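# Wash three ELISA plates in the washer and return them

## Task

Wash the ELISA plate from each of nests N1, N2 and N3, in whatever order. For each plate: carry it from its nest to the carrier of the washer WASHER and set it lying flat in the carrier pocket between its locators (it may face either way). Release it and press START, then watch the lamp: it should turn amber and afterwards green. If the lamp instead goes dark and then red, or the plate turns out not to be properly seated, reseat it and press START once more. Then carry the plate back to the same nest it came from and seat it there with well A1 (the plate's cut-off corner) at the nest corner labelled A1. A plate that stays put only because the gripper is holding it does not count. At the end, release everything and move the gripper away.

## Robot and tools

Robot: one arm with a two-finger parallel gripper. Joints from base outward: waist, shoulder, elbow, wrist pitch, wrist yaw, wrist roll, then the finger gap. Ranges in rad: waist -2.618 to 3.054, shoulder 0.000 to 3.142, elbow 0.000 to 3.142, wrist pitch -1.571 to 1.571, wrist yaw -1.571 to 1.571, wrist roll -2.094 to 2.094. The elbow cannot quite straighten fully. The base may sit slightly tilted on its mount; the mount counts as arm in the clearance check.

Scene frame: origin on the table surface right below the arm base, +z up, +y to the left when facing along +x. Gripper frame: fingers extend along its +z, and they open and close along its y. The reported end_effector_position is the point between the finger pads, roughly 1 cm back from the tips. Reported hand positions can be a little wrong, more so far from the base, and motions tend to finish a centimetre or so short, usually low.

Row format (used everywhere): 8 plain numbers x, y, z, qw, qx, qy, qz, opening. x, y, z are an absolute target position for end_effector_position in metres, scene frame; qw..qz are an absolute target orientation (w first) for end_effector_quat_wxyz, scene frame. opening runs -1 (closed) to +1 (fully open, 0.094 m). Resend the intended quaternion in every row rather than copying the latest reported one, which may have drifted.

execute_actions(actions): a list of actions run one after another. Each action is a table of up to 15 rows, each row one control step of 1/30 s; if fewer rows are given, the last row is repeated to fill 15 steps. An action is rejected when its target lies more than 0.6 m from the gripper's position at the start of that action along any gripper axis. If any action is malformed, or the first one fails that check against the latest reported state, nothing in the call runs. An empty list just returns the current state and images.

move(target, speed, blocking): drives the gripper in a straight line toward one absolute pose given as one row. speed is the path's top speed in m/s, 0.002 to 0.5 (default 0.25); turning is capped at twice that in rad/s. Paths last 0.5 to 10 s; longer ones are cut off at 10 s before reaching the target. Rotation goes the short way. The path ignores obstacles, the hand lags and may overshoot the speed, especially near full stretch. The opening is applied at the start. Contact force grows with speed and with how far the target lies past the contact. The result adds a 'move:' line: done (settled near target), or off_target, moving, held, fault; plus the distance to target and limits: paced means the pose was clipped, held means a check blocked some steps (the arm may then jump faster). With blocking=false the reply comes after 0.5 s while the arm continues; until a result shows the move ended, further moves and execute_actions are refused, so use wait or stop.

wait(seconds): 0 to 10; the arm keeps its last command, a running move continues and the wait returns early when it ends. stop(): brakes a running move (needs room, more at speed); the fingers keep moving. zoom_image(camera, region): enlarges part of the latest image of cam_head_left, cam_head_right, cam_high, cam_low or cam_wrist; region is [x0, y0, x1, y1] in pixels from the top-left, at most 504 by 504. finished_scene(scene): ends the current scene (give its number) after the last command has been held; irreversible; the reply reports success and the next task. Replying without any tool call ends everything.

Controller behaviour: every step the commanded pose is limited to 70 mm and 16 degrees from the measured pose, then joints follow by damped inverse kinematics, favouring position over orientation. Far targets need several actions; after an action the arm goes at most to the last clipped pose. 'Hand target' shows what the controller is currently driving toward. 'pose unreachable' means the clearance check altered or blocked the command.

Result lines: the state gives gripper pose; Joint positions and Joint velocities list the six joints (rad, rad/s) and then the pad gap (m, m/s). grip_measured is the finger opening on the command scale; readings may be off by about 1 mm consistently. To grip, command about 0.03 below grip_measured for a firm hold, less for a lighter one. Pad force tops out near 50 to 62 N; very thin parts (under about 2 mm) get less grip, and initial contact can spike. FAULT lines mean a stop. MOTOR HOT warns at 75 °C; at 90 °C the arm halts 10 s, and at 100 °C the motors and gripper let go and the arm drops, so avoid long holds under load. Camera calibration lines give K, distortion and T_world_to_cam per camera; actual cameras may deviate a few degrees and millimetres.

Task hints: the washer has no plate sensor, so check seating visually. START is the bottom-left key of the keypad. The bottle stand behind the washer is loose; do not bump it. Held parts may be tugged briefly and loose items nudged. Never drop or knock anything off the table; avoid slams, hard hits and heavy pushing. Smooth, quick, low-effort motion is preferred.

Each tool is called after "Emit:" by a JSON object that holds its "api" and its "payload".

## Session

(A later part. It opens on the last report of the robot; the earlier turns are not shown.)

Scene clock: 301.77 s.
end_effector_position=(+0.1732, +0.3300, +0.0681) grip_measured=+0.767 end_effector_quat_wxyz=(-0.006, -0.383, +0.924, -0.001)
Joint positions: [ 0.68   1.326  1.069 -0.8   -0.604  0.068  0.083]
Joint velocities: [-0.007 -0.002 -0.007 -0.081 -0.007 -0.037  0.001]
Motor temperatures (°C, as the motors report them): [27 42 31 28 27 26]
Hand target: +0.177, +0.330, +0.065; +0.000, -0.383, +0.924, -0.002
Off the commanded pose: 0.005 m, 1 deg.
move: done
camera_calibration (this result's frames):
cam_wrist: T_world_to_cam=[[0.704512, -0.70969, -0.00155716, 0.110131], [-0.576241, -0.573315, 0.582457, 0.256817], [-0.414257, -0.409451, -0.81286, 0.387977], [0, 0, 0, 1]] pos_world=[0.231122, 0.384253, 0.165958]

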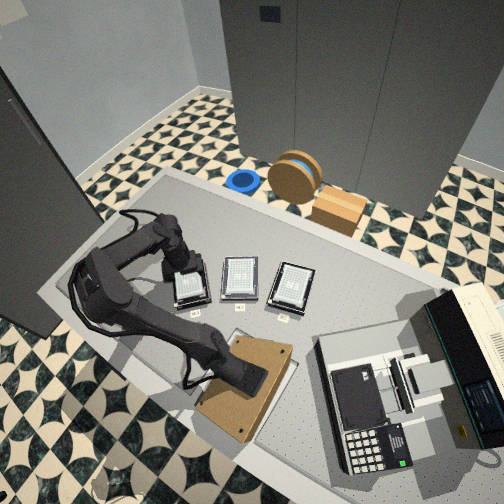

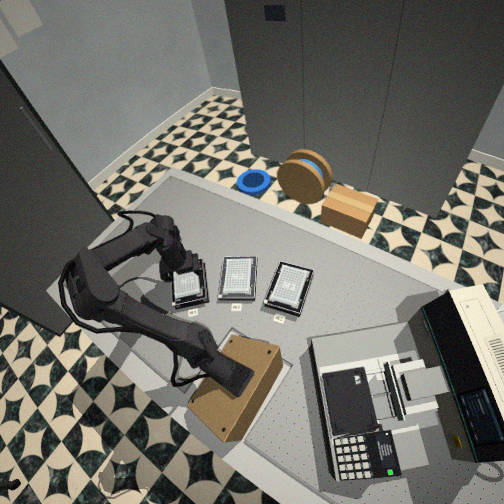

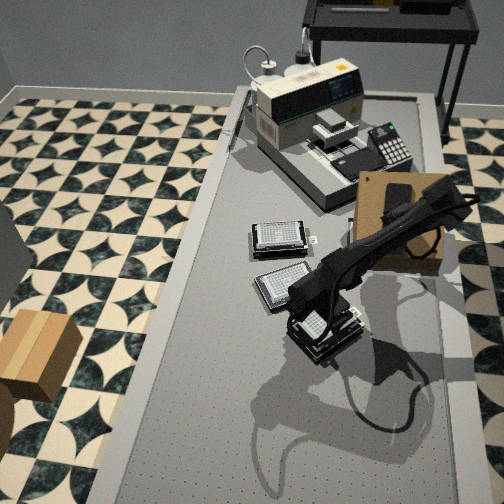

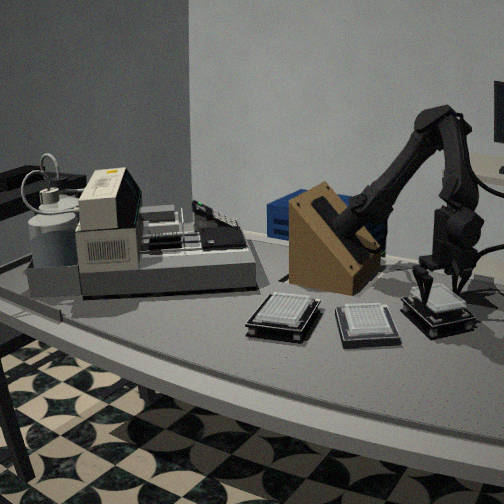

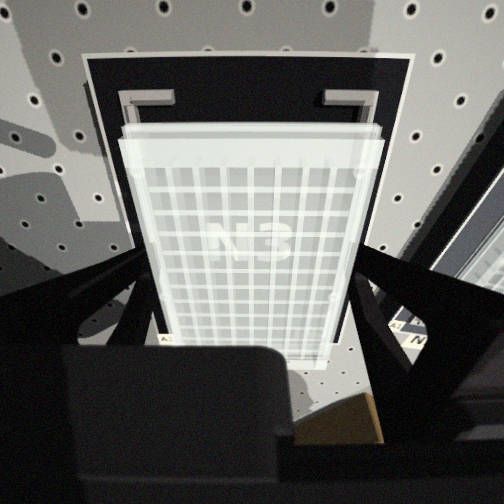

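Emit:
{"api": "execute_actions", "payload": {"actions": [[[0.178,0.332,0.062,0,-0.382,0.924,0,0.745]],[[0.178,0.332,0.059,0,-0.382,0.924,0,0.745]],[[0.178,0.332,0.057,0,-0.382,0.924,0,0.745]]]}}

Scene clock: 306.50 s.
end_effector_position=(+0.1748, +0.3362, +0.0629) grip_measured=+0.767 end_effector_quat_wxyz=(-0.000, -0.386, +0.923, +0.004)
Joint positions: [ 0.699  1.337  1.069 -0.761 -0.598  0.091  0.083]
Joint velocities: [-0.012 -0.007 -0.002 -0.007 -0.051 -0.007  0.   ]
Motor temperatures (°C, as the motors report them): [27 41 31 28 27 26]
Hand target: +0.178, +0.332, +0.057; -0.000, -0.382, +0.924, -0.000
Off the commanded pose: 0.008 m, 1 deg.
camera_calibration (this result's frames):
cam_wrist: T_world_to_cam=[[0.709187, -0.70499, -0.00661467, 0.111351], [-0.575932, -0.584721, 0.571317, 0.268773], [-0.406641, -0.401361, -0.820703, 0.383372], [0, 0, 0, 1]] pos_world=[0.231721, 0.389529, 0.161816]

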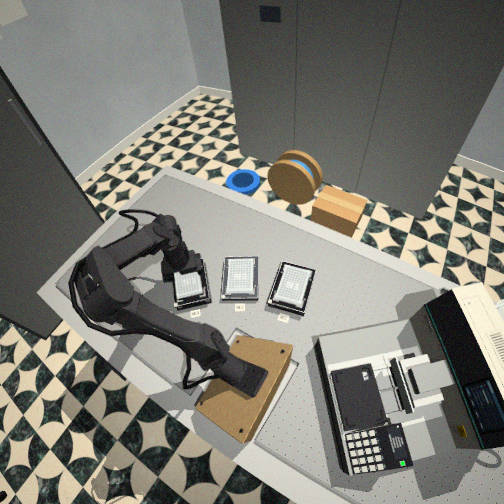

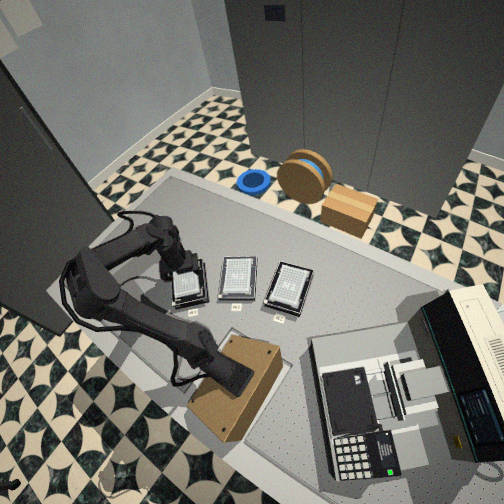

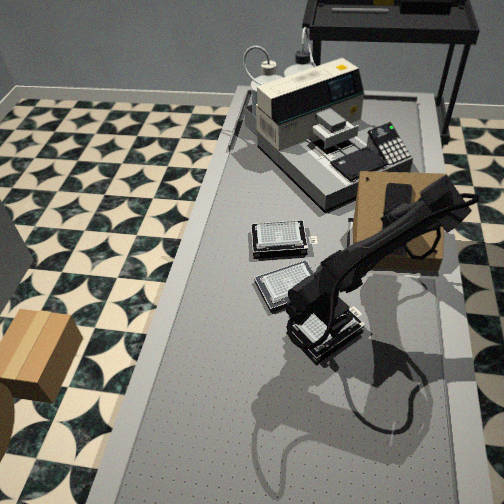

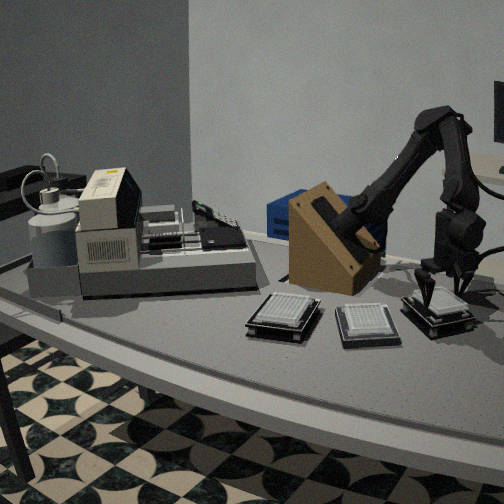

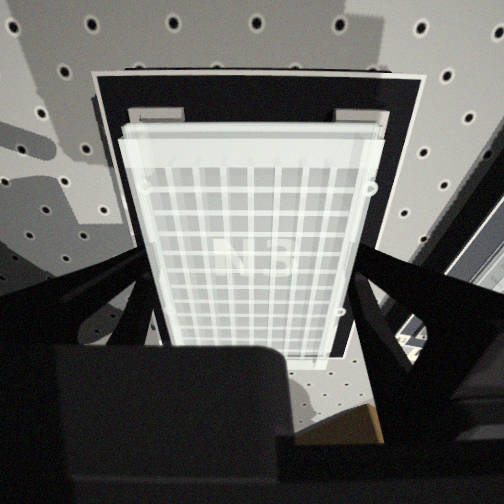

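Elbow stuck; continuous descents work better.

Emit:
{"api": "move", "payload": {"target": [0.178,0.332,0.11,0,-0.382,0.924,0,0.745], "speed": 0.05}}

Emit:
{"api": "move", "payload": {"target": [0.179,0.3325,0.049,0,-0.382,0.924,0,0.745], "speed": 0.025}}

Scene clock: 310.77 s.
end_effector_position=(+0.1754, +0.3239, +0.0953) grip_measured=+0.767 end_effector_quat_wxyz=(-0.021, -0.374, +0.927, -0.005)
Joint positions: [ 0.592  1.326  1.149 -0.976 -0.647 -0.033  0.083]
Joint velocities: [-0.007 -0.007 -0.017  0.022 -0.022  0.037  0.   ]
Motor temperatures (°C, as the motors report them): [27 40 30 28 27 26]
Hand target: +0.178, +0.333, +0.110; -0.000, -0.382, +0.924, +0.001
Off the commanded pose: 0.017 m, 3 deg.
move: off_target
camera_calibration (this result's frames):
cam_wrist: T_world_to_cam=[[0.6909, -0.722938, -0.00422405, 0.11132], [-0.572432, -0.550613, 0.607575, 0.228277], [-0.441565, -0.417355, -0.794251, 0.414136], [0, 0, 0, 1]] pos_world=[0.23663, 0.379012, 0.190703]

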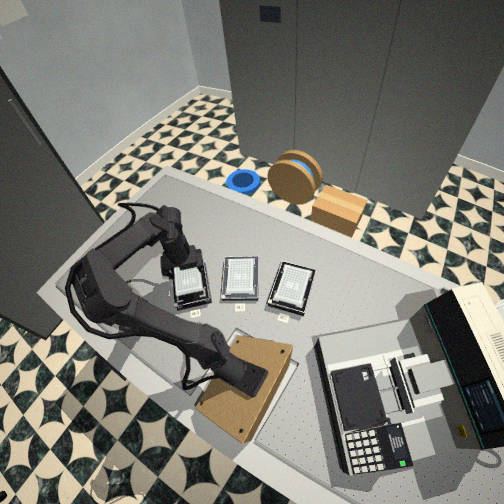

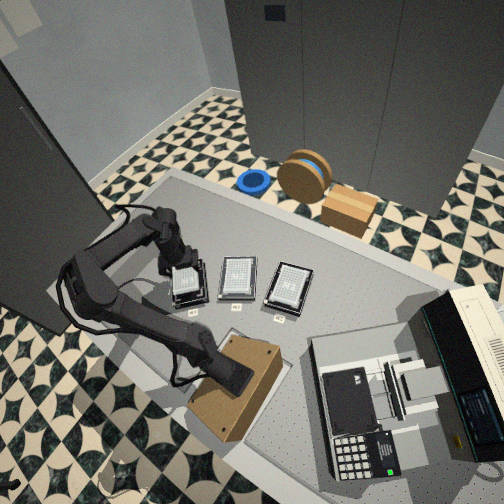

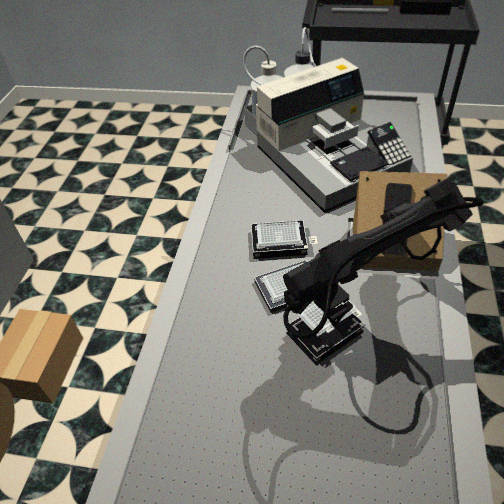

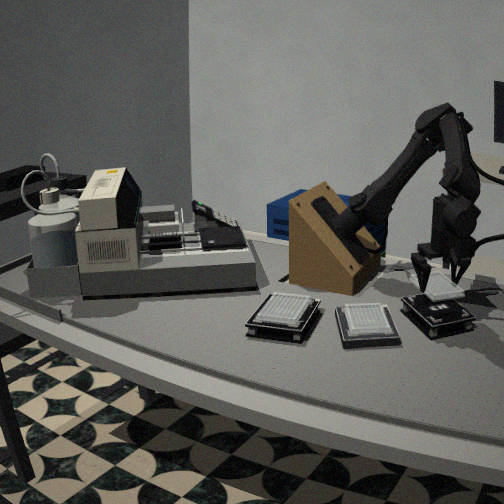

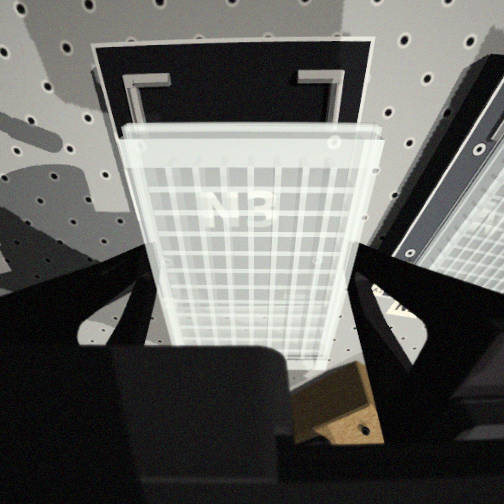

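Scene clock: 312.90 s.
end_effector_position=(+0.1717, +0.3301, +0.0540) grip_measured=+0.767 end_effector_quat_wxyz=(-0.012, -0.381, +0.924, -0.001)
Joint positions: [ 0.713  1.353  1.051 -0.749 -0.592  0.098  0.083]
Joint velocities: [-0.012  0.002 -0.007  0.051 -0.022  0.066 -0.001]
Motor temperatures (°C, as the motors report them): [27 40 30 28 27 26]
Hand target: +0.178, +0.331, +0.049; +0.000, -0.383, +0.924, -0.002
Off the commanded pose: 0.009 m, 1 deg.
move: done
camera_calibration (this result's frames):
cam_wrist: T_world_to_cam=[[0.702318, -0.711842, -0.00548711, 0.112598], [-0.571637, -0.568549, 0.591593, 0.261343], [-0.424241, -0.41235, -0.806218, 0.378308], [0, 0, 0, 1]] pos_world=[0.230807, 0.384734, 0.151008]

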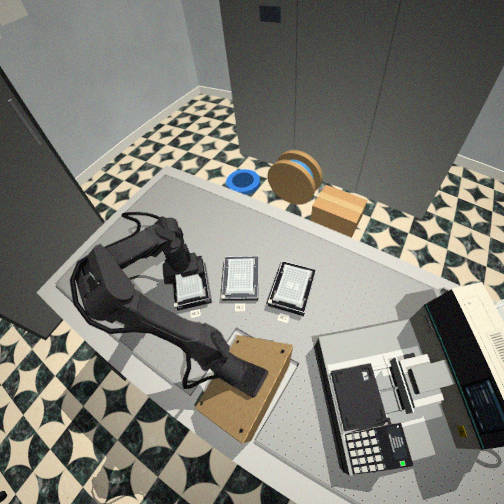

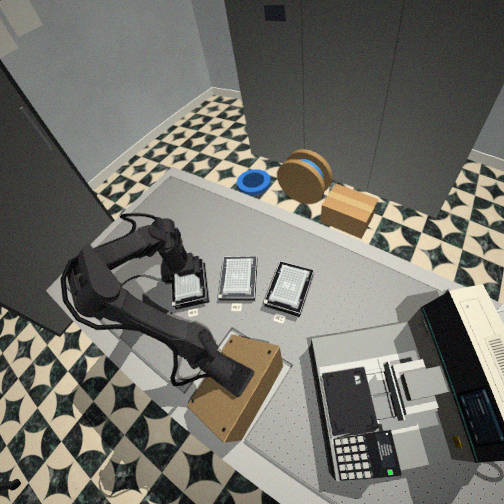

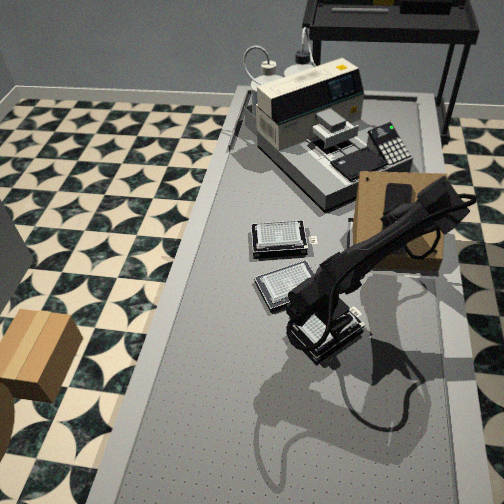

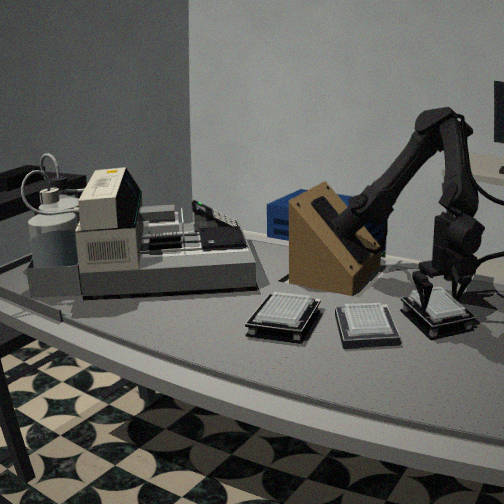

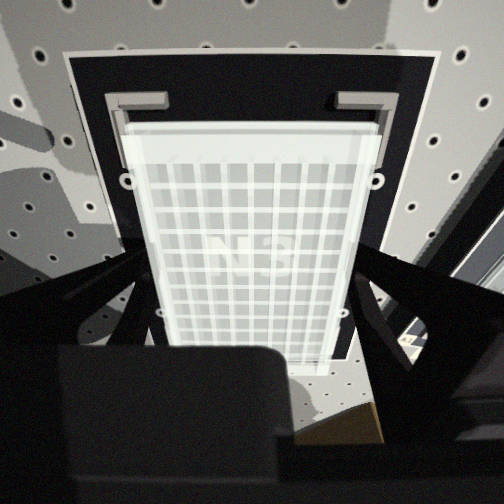

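Far end in, near end on locators; slide outward ~3.5 mm.

Emit:
{"api": "execute_actions", "payload": {"actions": [[[0.181,0.335,0.053,0.008,-0.382,0.924,0.003,0.745]],[[0.182,0.336,0.052,0.008,-0.382,0.924,0.003,0.745]]]}}

Scene clock: 316.70 s.
end_effector_position=(+0.1717, +0.3301, +0.0540) grip_measured=+0.767 end_effector_quat_wxyz=(-0.012, -0.381, +0.925, -0.001)
Joint positions: [ 0.713  1.353  1.051 -0.749 -0.592  0.1    0.083]
Joint velocities: [ 0.002  0.002  0.012  0.051 -0.022  0.051 -0.   ]
Motor temperatures (°C, as the motors report them): [27 40 30 28 27 26]
Hand target: +0.182, +0.336, +0.052; +0.008, -0.382, +0.924, +0.003
Off the commanded pose: 0.012 m, 2 deg.
camera_calibration (this result's frames):
cam_wrist: T_world_to_cam=[[0.701231, -0.712913, -0.0054524, 0.113137], [-0.572514, -0.567657, 0.591602, 0.261199], [-0.424856, -0.411728, -0.806212, 0.378208], [0, 0, 0, 1]] pos_world=[0.230889, 0.384647, 0.151007]

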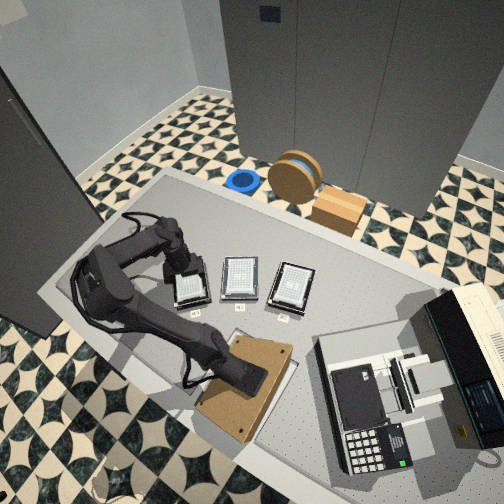

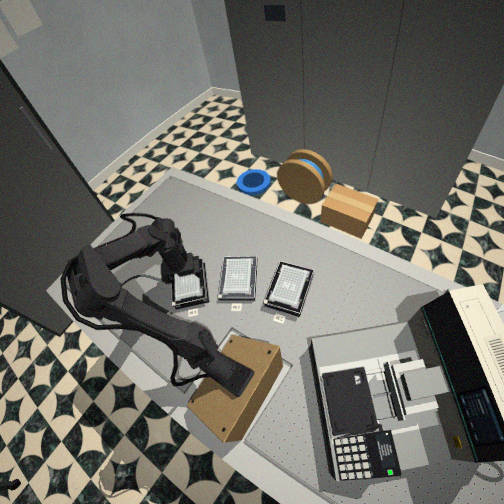

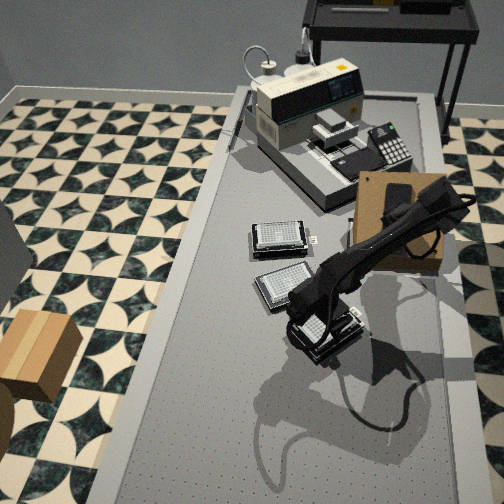

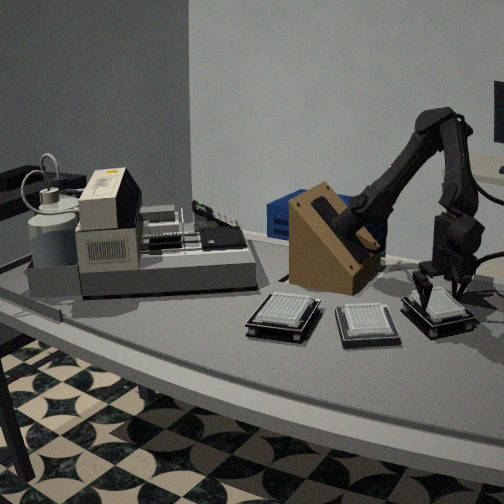

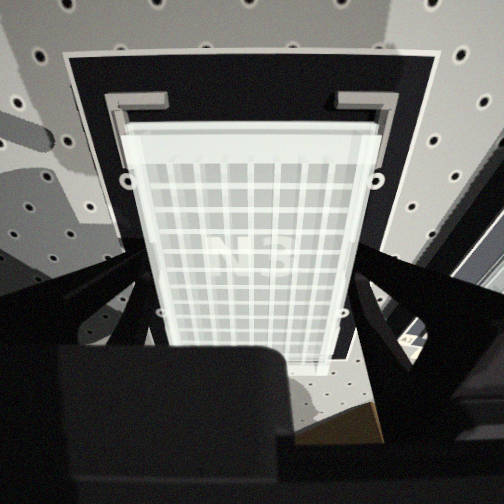

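Emit:
{"api": "move", "payload": {"target": [0.181,0.340,0.11,0.015,-0.382,0.924,0.005,0.745], "speed": 0.05}}

Emit:
{"api": "move", "payload": {"target": [0.180,0.333,0.049,0,-0.382,0.924,0,0.745], "speed": 0.025}}

Scene clock: 322.20 s.
end_effector_position=(+0.1788, +0.3317, +0.0944) grip_measured=+0.767 end_effector_quat_wxyz=(-0.006, -0.373, +0.928, -0.001)
Joint positions: [ 0.606  1.319  1.148 -0.933 -0.639  0.008  0.083]
Joint velocities: [-0.002 -0.002  0.002  0.037 -0.037  0.007 -0.001]
Motor temperatures (°C, as the motors report them): [27 40 30 28 27 26]
Hand target: +0.182, +0.341, +0.109; +0.015, -0.381, +0.924, +0.006
Off the commanded pose: 0.018 m, 3 deg.
move: off_target
camera_calibration (this result's frames):
cam_wrist: T_world_to_cam=[[0.690082, -0.723729, -0.00195467, 0.1147], [-0.587431, -0.561694, 0.582602, 0.243825], [-0.422744, -0.400895, -0.812755, 0.411061], [0, 0, 0, 1]] pos_world=[0.237851, 0.384759, 0.192264]

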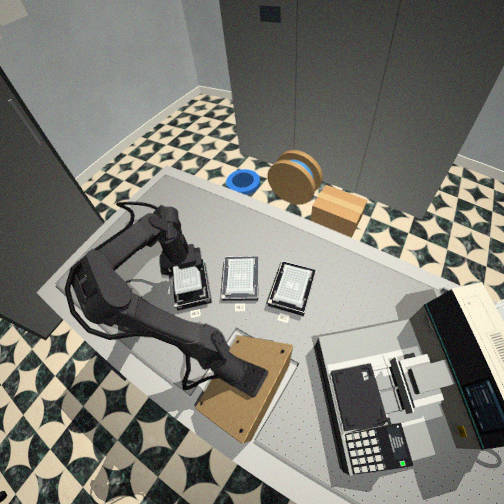

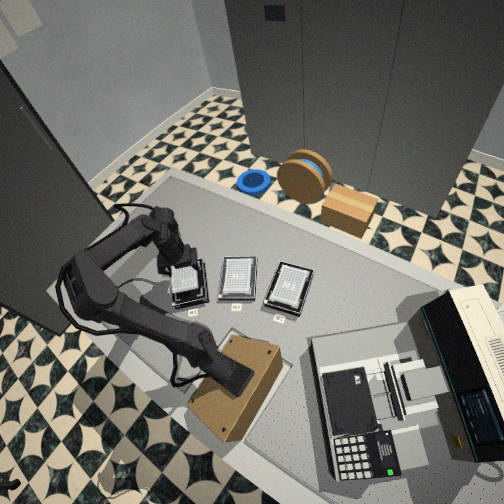

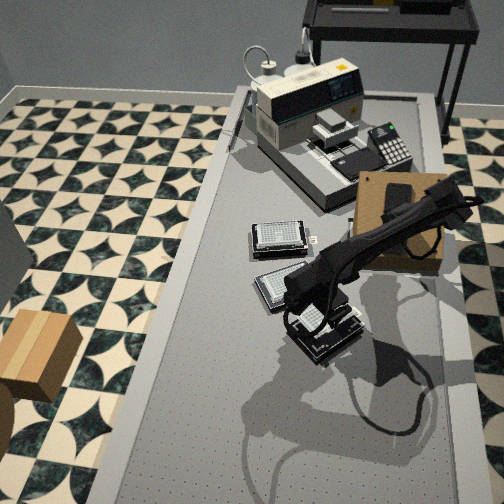

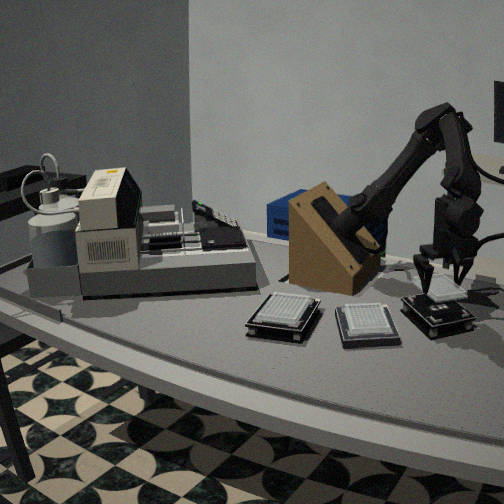

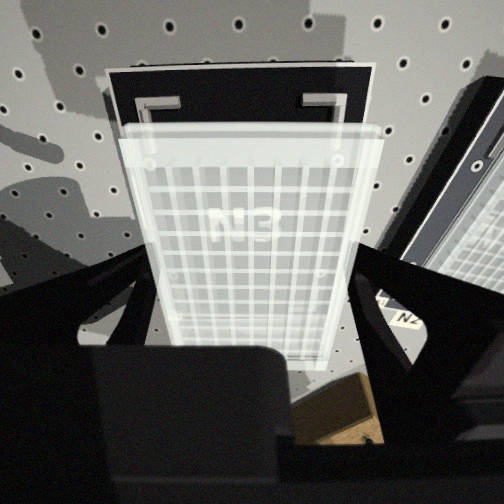

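Scene clock: 324.27 s.
end_effector_position=(+0.1743, +0.3325, +0.0523) grip_measured=+0.767 end_effector_quat_wxyz=(-0.008, -0.382, +0.924, +0.001)
Joint positions: [ 0.715  1.36   1.053 -0.733 -0.591  0.105  0.083]
Joint velocities: [ 0.017 -0.002 -0.017 -0.007 -0.007  0.051 -0.   ]
Motor temperatures (°C, as the motors report them): [27 40 30 28 27 26]
Hand target: +0.179, +0.332, +0.049; -0.000, -0.383, +0.924, -0.002
Off the commanded pose: 0.007 m, 1 deg.
move: done
camera_calibration (this result's frames):
cam_wrist: T_world_to_cam=[[0.703825, -0.710351, -0.00568831, 0.111662], [-0.574034, -0.573441, 0.584509, 0.267621], [-0.418468, -0.408127, -0.811367, 0.376849], [0, 0, 0, 1]] pos_world=[0.232732, 0.386586, 0.149971]

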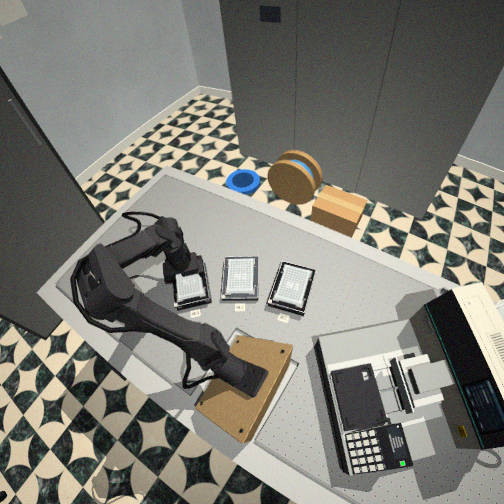

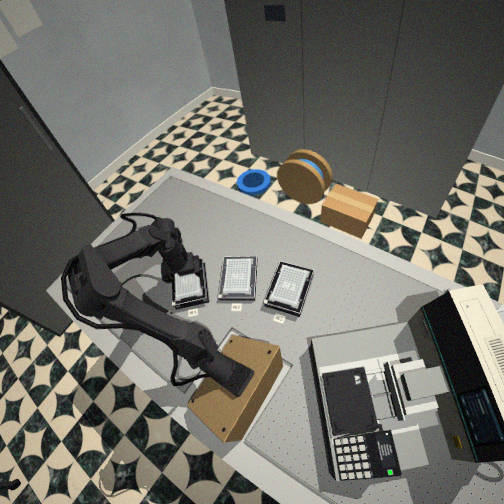

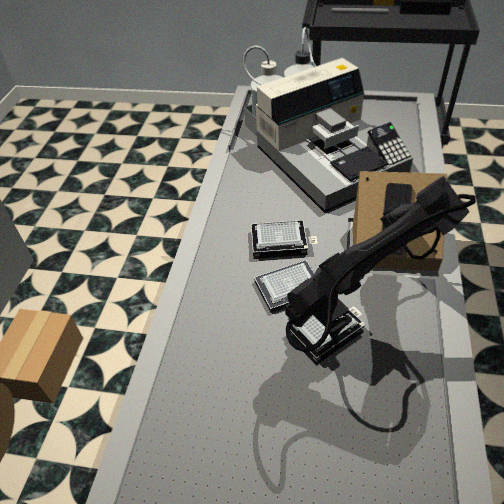

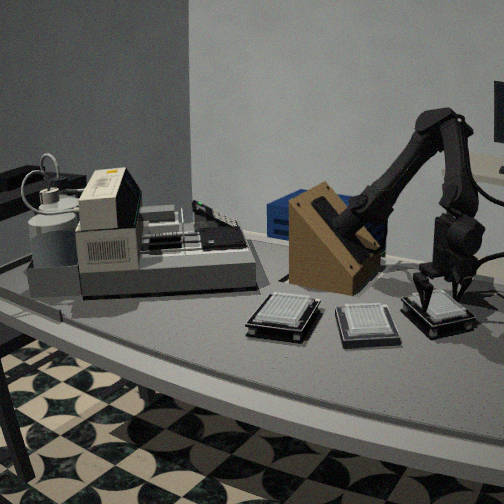

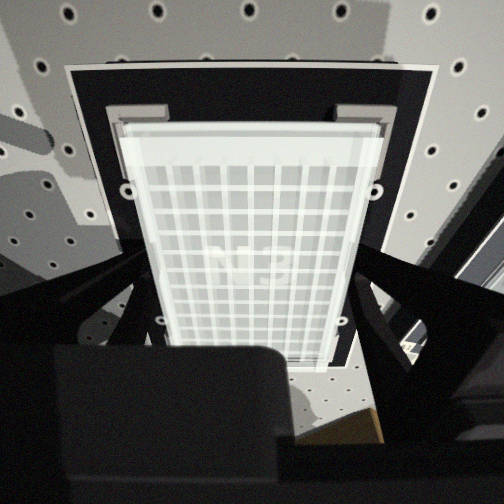

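In. Release, go to N2 (ψ=210).

Emit:
{"api": "execute_actions", "payload": {"actions": [[[0.176,0.332,0.052,0,-0.382,0.924,0,0.85]],[[0.176,0.332,0.052,0,-0.382,0.924,0,1]]]}}

Emit:
{"api": "move", "payload": {"target": [0.178,0.338,0.12,0,-0.382,0.924,0,1], "speed": 0.05}}

Emit:
{"api": "move", "payload": {"target": [0.288,0.19,0.11,0,-0.259,0.966,0,1], "speed": 0.12}}

Emit:
{"api": "move", "payload": {"target": [0.288,0.19,0.08,0,-0.259,0.966,0,1], "speed": 0.04}}

Scene clock: 329.90 s.
end_effector_position=(+0.1745, +0.3326, +0.0523) grip_measured=+1.000 end_effector_quat_wxyz=(-0.007, -0.381, +0.925, +0.001)
Joint positions: [ 0.715  1.36   1.053 -0.732 -0.59   0.108  0.094]
Joint velocities: [-0.002 -0.027 -0.012 -0.051  0.051  0.037  0.   ]
Motor temperatures (°C, as the motors report them): [27 39 30 28 27 26]
Hand target: +0.176, +0.332, +0.052; -0.000, -0.382, +0.924, -0.000
Off the commanded pose: 0.002 m, 1 deg.
camera_calibration (this result's frames):
cam_wrist: T_world_to_cam=[[0.701839, -0.712315, -0.00537595, 0.112606], [-0.576168, -0.572099, 0.583724, 0.267798], [-0.418871, -0.406583, -0.811934, 0.376582], [0, 0, 0, 1]] pos_world=[0.233005, 0.386529, 0.150045]

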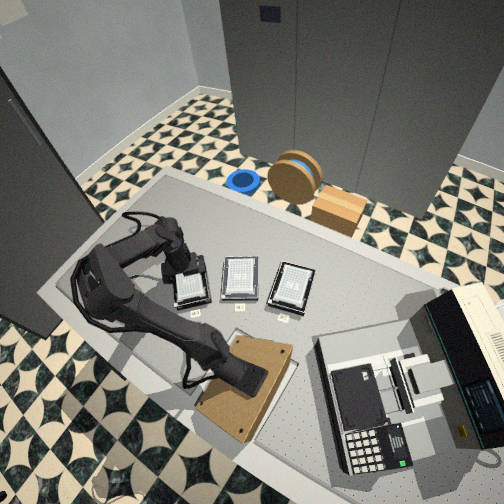

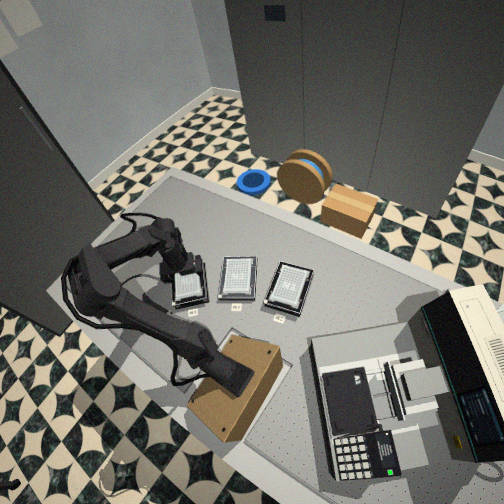

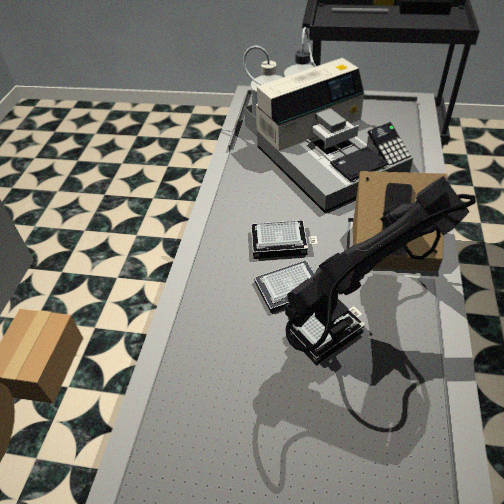

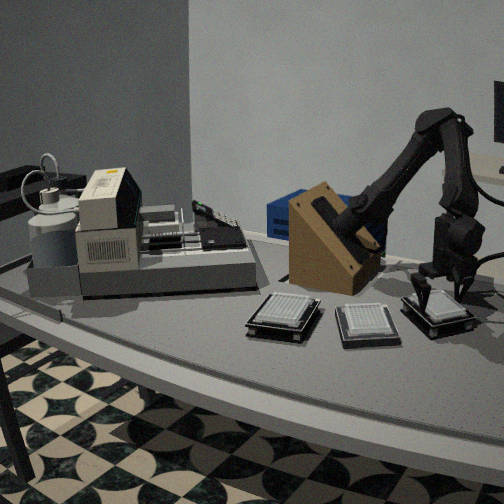

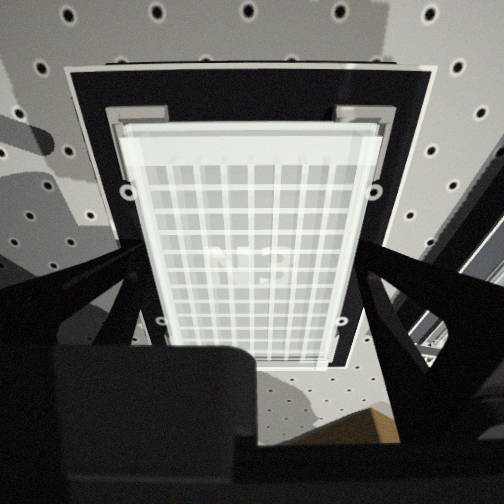

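Scene clock: 331.77 s.
end_effector_position=(+0.1767, +0.3307, +0.1054) grip_measured=+1.000 end_effector_quat_wxyz=(-0.020, -0.374, +0.927, -0.005)
Joint positions: [ 0.579  1.332  1.201 -1.029 -0.653 -0.046  0.094]
Joint velocities: [-0.002 -0.007 -0.012  0.051 -0.051 -0.007  0.   ]
Motor temperatures (°C, as the motors report them): [27 39 30 28 27 26]
Hand target: +0.179, +0.339, +0.120; -0.000, -0.381, +0.924, +0.002
Off the commanded pose: 0.016 m, 3 deg.
move: off_target
camera_calibration (this result's frames):
cam_wrist: T_world_to_cam=[[0.690452, -0.723362, -0.00480962, 0.115603], [-0.573067, -0.551028, 0.606599, 0.226966], [-0.441441, -0.416071, -0.794994, 0.425156], [0, 0, 0, 1]] pos_world=[0.23793, 0.385583, 0.200875]

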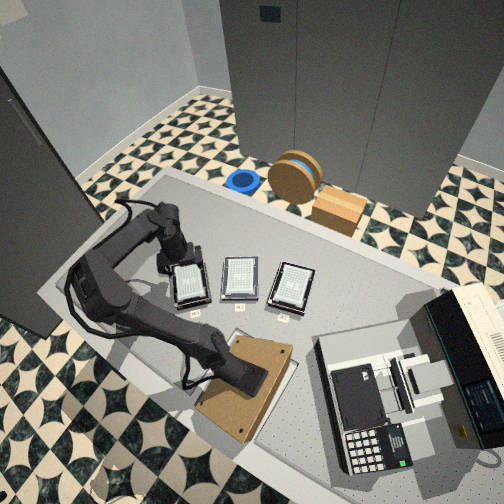

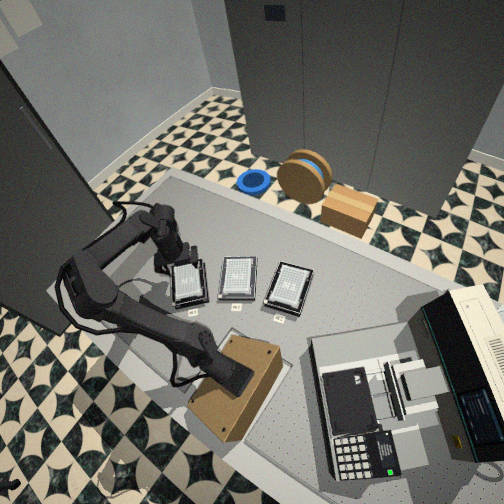

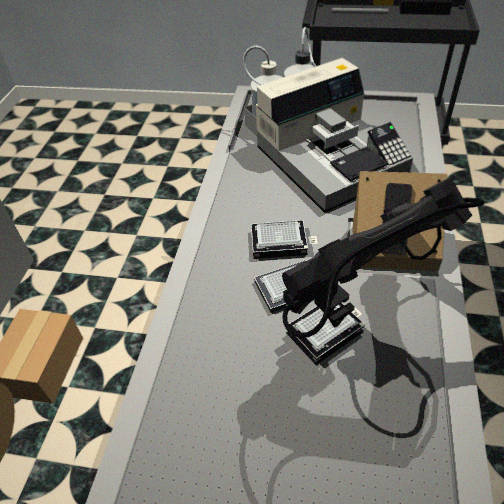

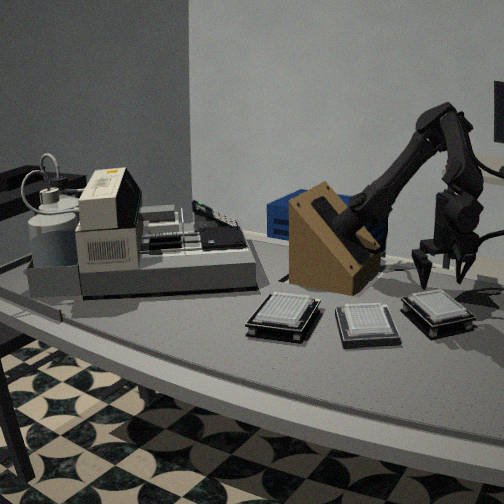

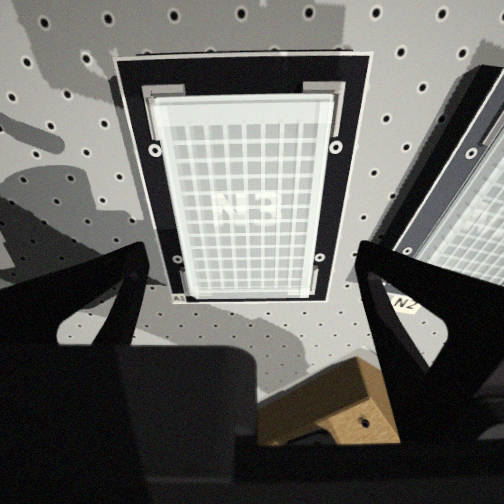

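Scene clock: 333.80 s.
end_effector_position=(+0.2723, +0.1891, +0.1019) grip_measured=+1.000 end_effector_quat_wxyz=(-0.024, -0.247, +0.969, +0.005)
Joint positions: [ 0.096  1.704  1.139 -1.026 -0.778 -0.416  0.094]
Joint velocities: [ 0.012 -0.007 -0.002  0.007  0.037  0.037  0.   ]
Motor temperatures (°C, as the motors report them): [28 39 30 28 27 26]
Hand target: +0.286, +0.192, +0.110; -0.001, -0.258, +0.966, +0.007
Off the commanded pose: 0.018 m, 3 deg.
move: off_target
camera_calibration (this result's frames):
cam_wrist: T_world_to_cam=[[0.474294, -0.880143, -0.0198634, 0.0372309], [-0.692646, -0.386992, 0.60867, 0.207176], [-0.543403, -0.27493, -0.793175, 0.406561], [0, 0, 0, 1]] pos_world=[0.346767, 0.22472, 0.197112]

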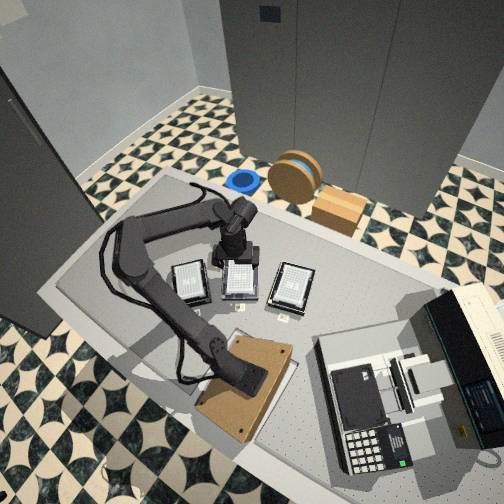

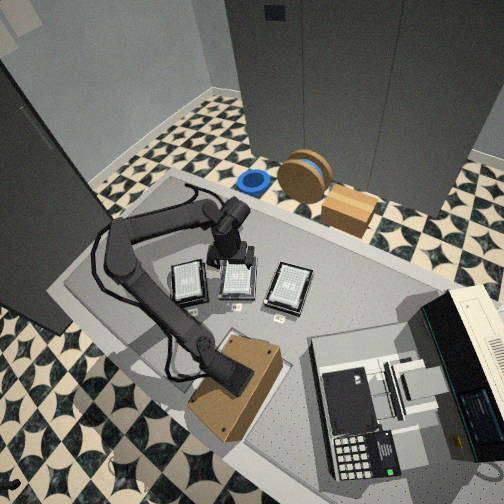

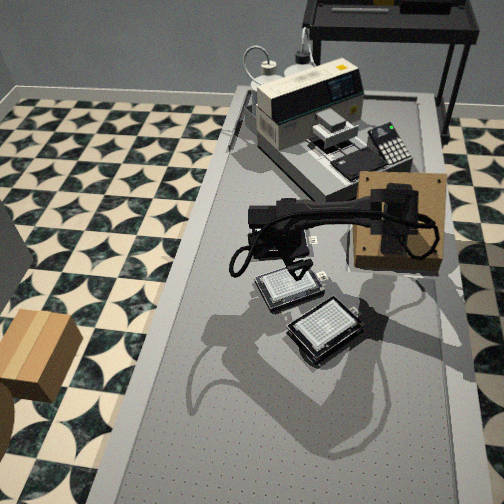

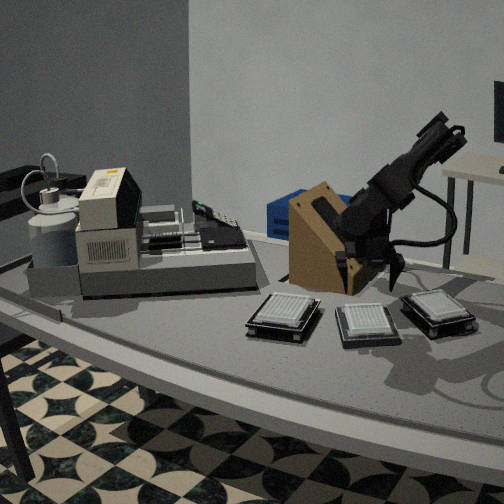

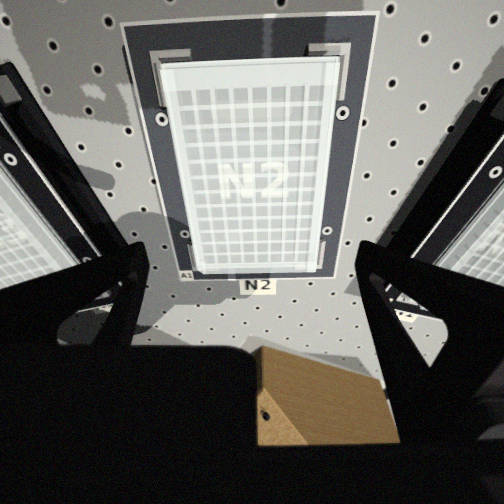

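Scene clock: 334.93 s.
end_effector_position=(+0.2846, +0.1937, +0.0821) grip_measured=+1.000 end_effector_quat_wxyz=(-0.004, -0.262, +0.965, +0.001)
Joint positions: [ 0.15   1.715  1.103 -0.869 -0.774 -0.331  0.094]
Joint velocities: [ 0.002 -0.007  0.002  0.022 -0.037 -0.037  0.   ]
Motor temperatures (°C, as the motors report them): [28 39 30 28 27 26]
Hand target: +0.288, +0.190, +0.080; +0.000, -0.259, +0.966, -0.001
Off the commanded pose: 0.005 m, 1 deg.
move: done
camera_calibration (this result's frames):
cam_wrist: T_world_to_cam=[[0.501602, -0.865092, -0.00345697, 0.0230154], [-0.70452, -0.41081, 0.578694, 0.240098], [-0.502044, -0.287838, -0.815537, 0.391362], [0, 0, 0, 1]] pos_world=[0.35409, 0.231194, 0.180307]

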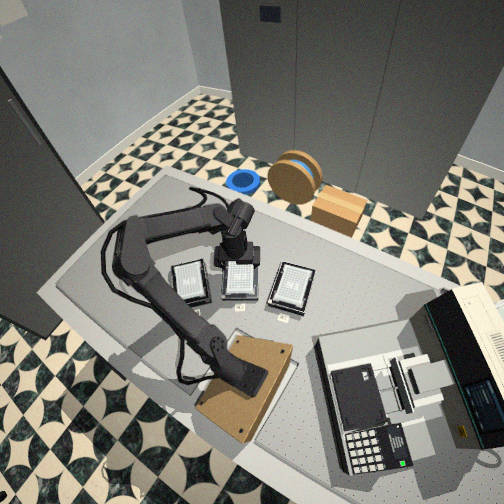

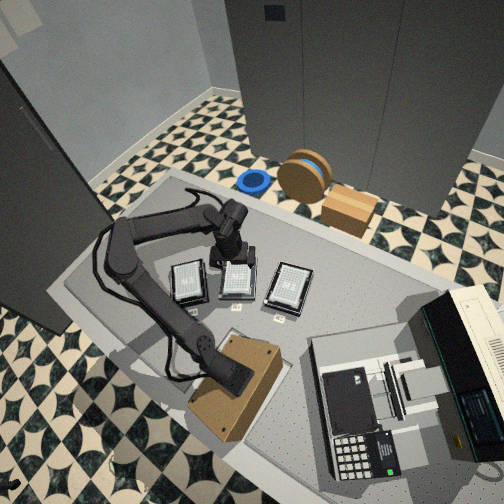

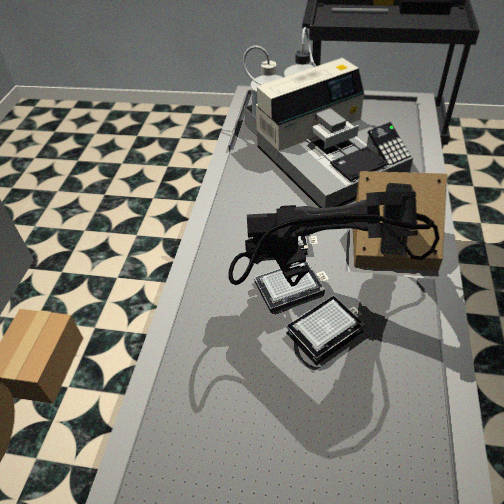

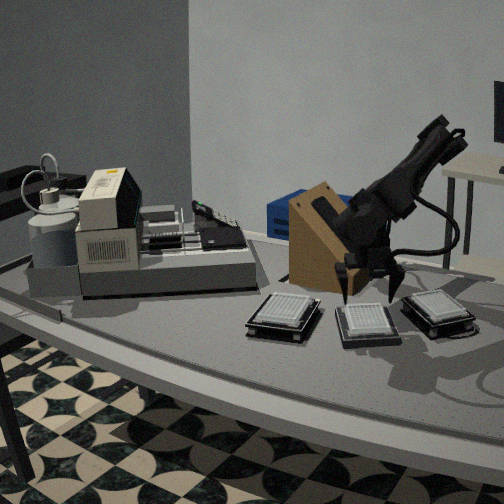

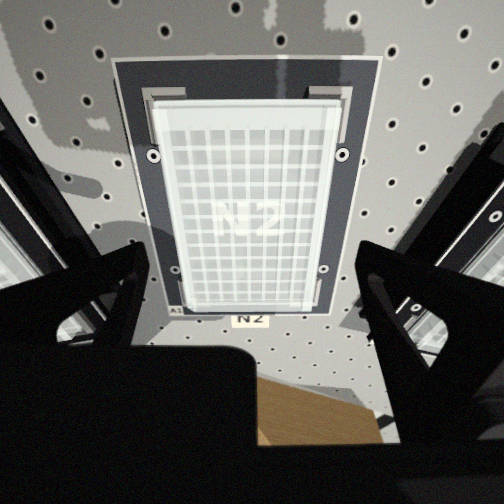

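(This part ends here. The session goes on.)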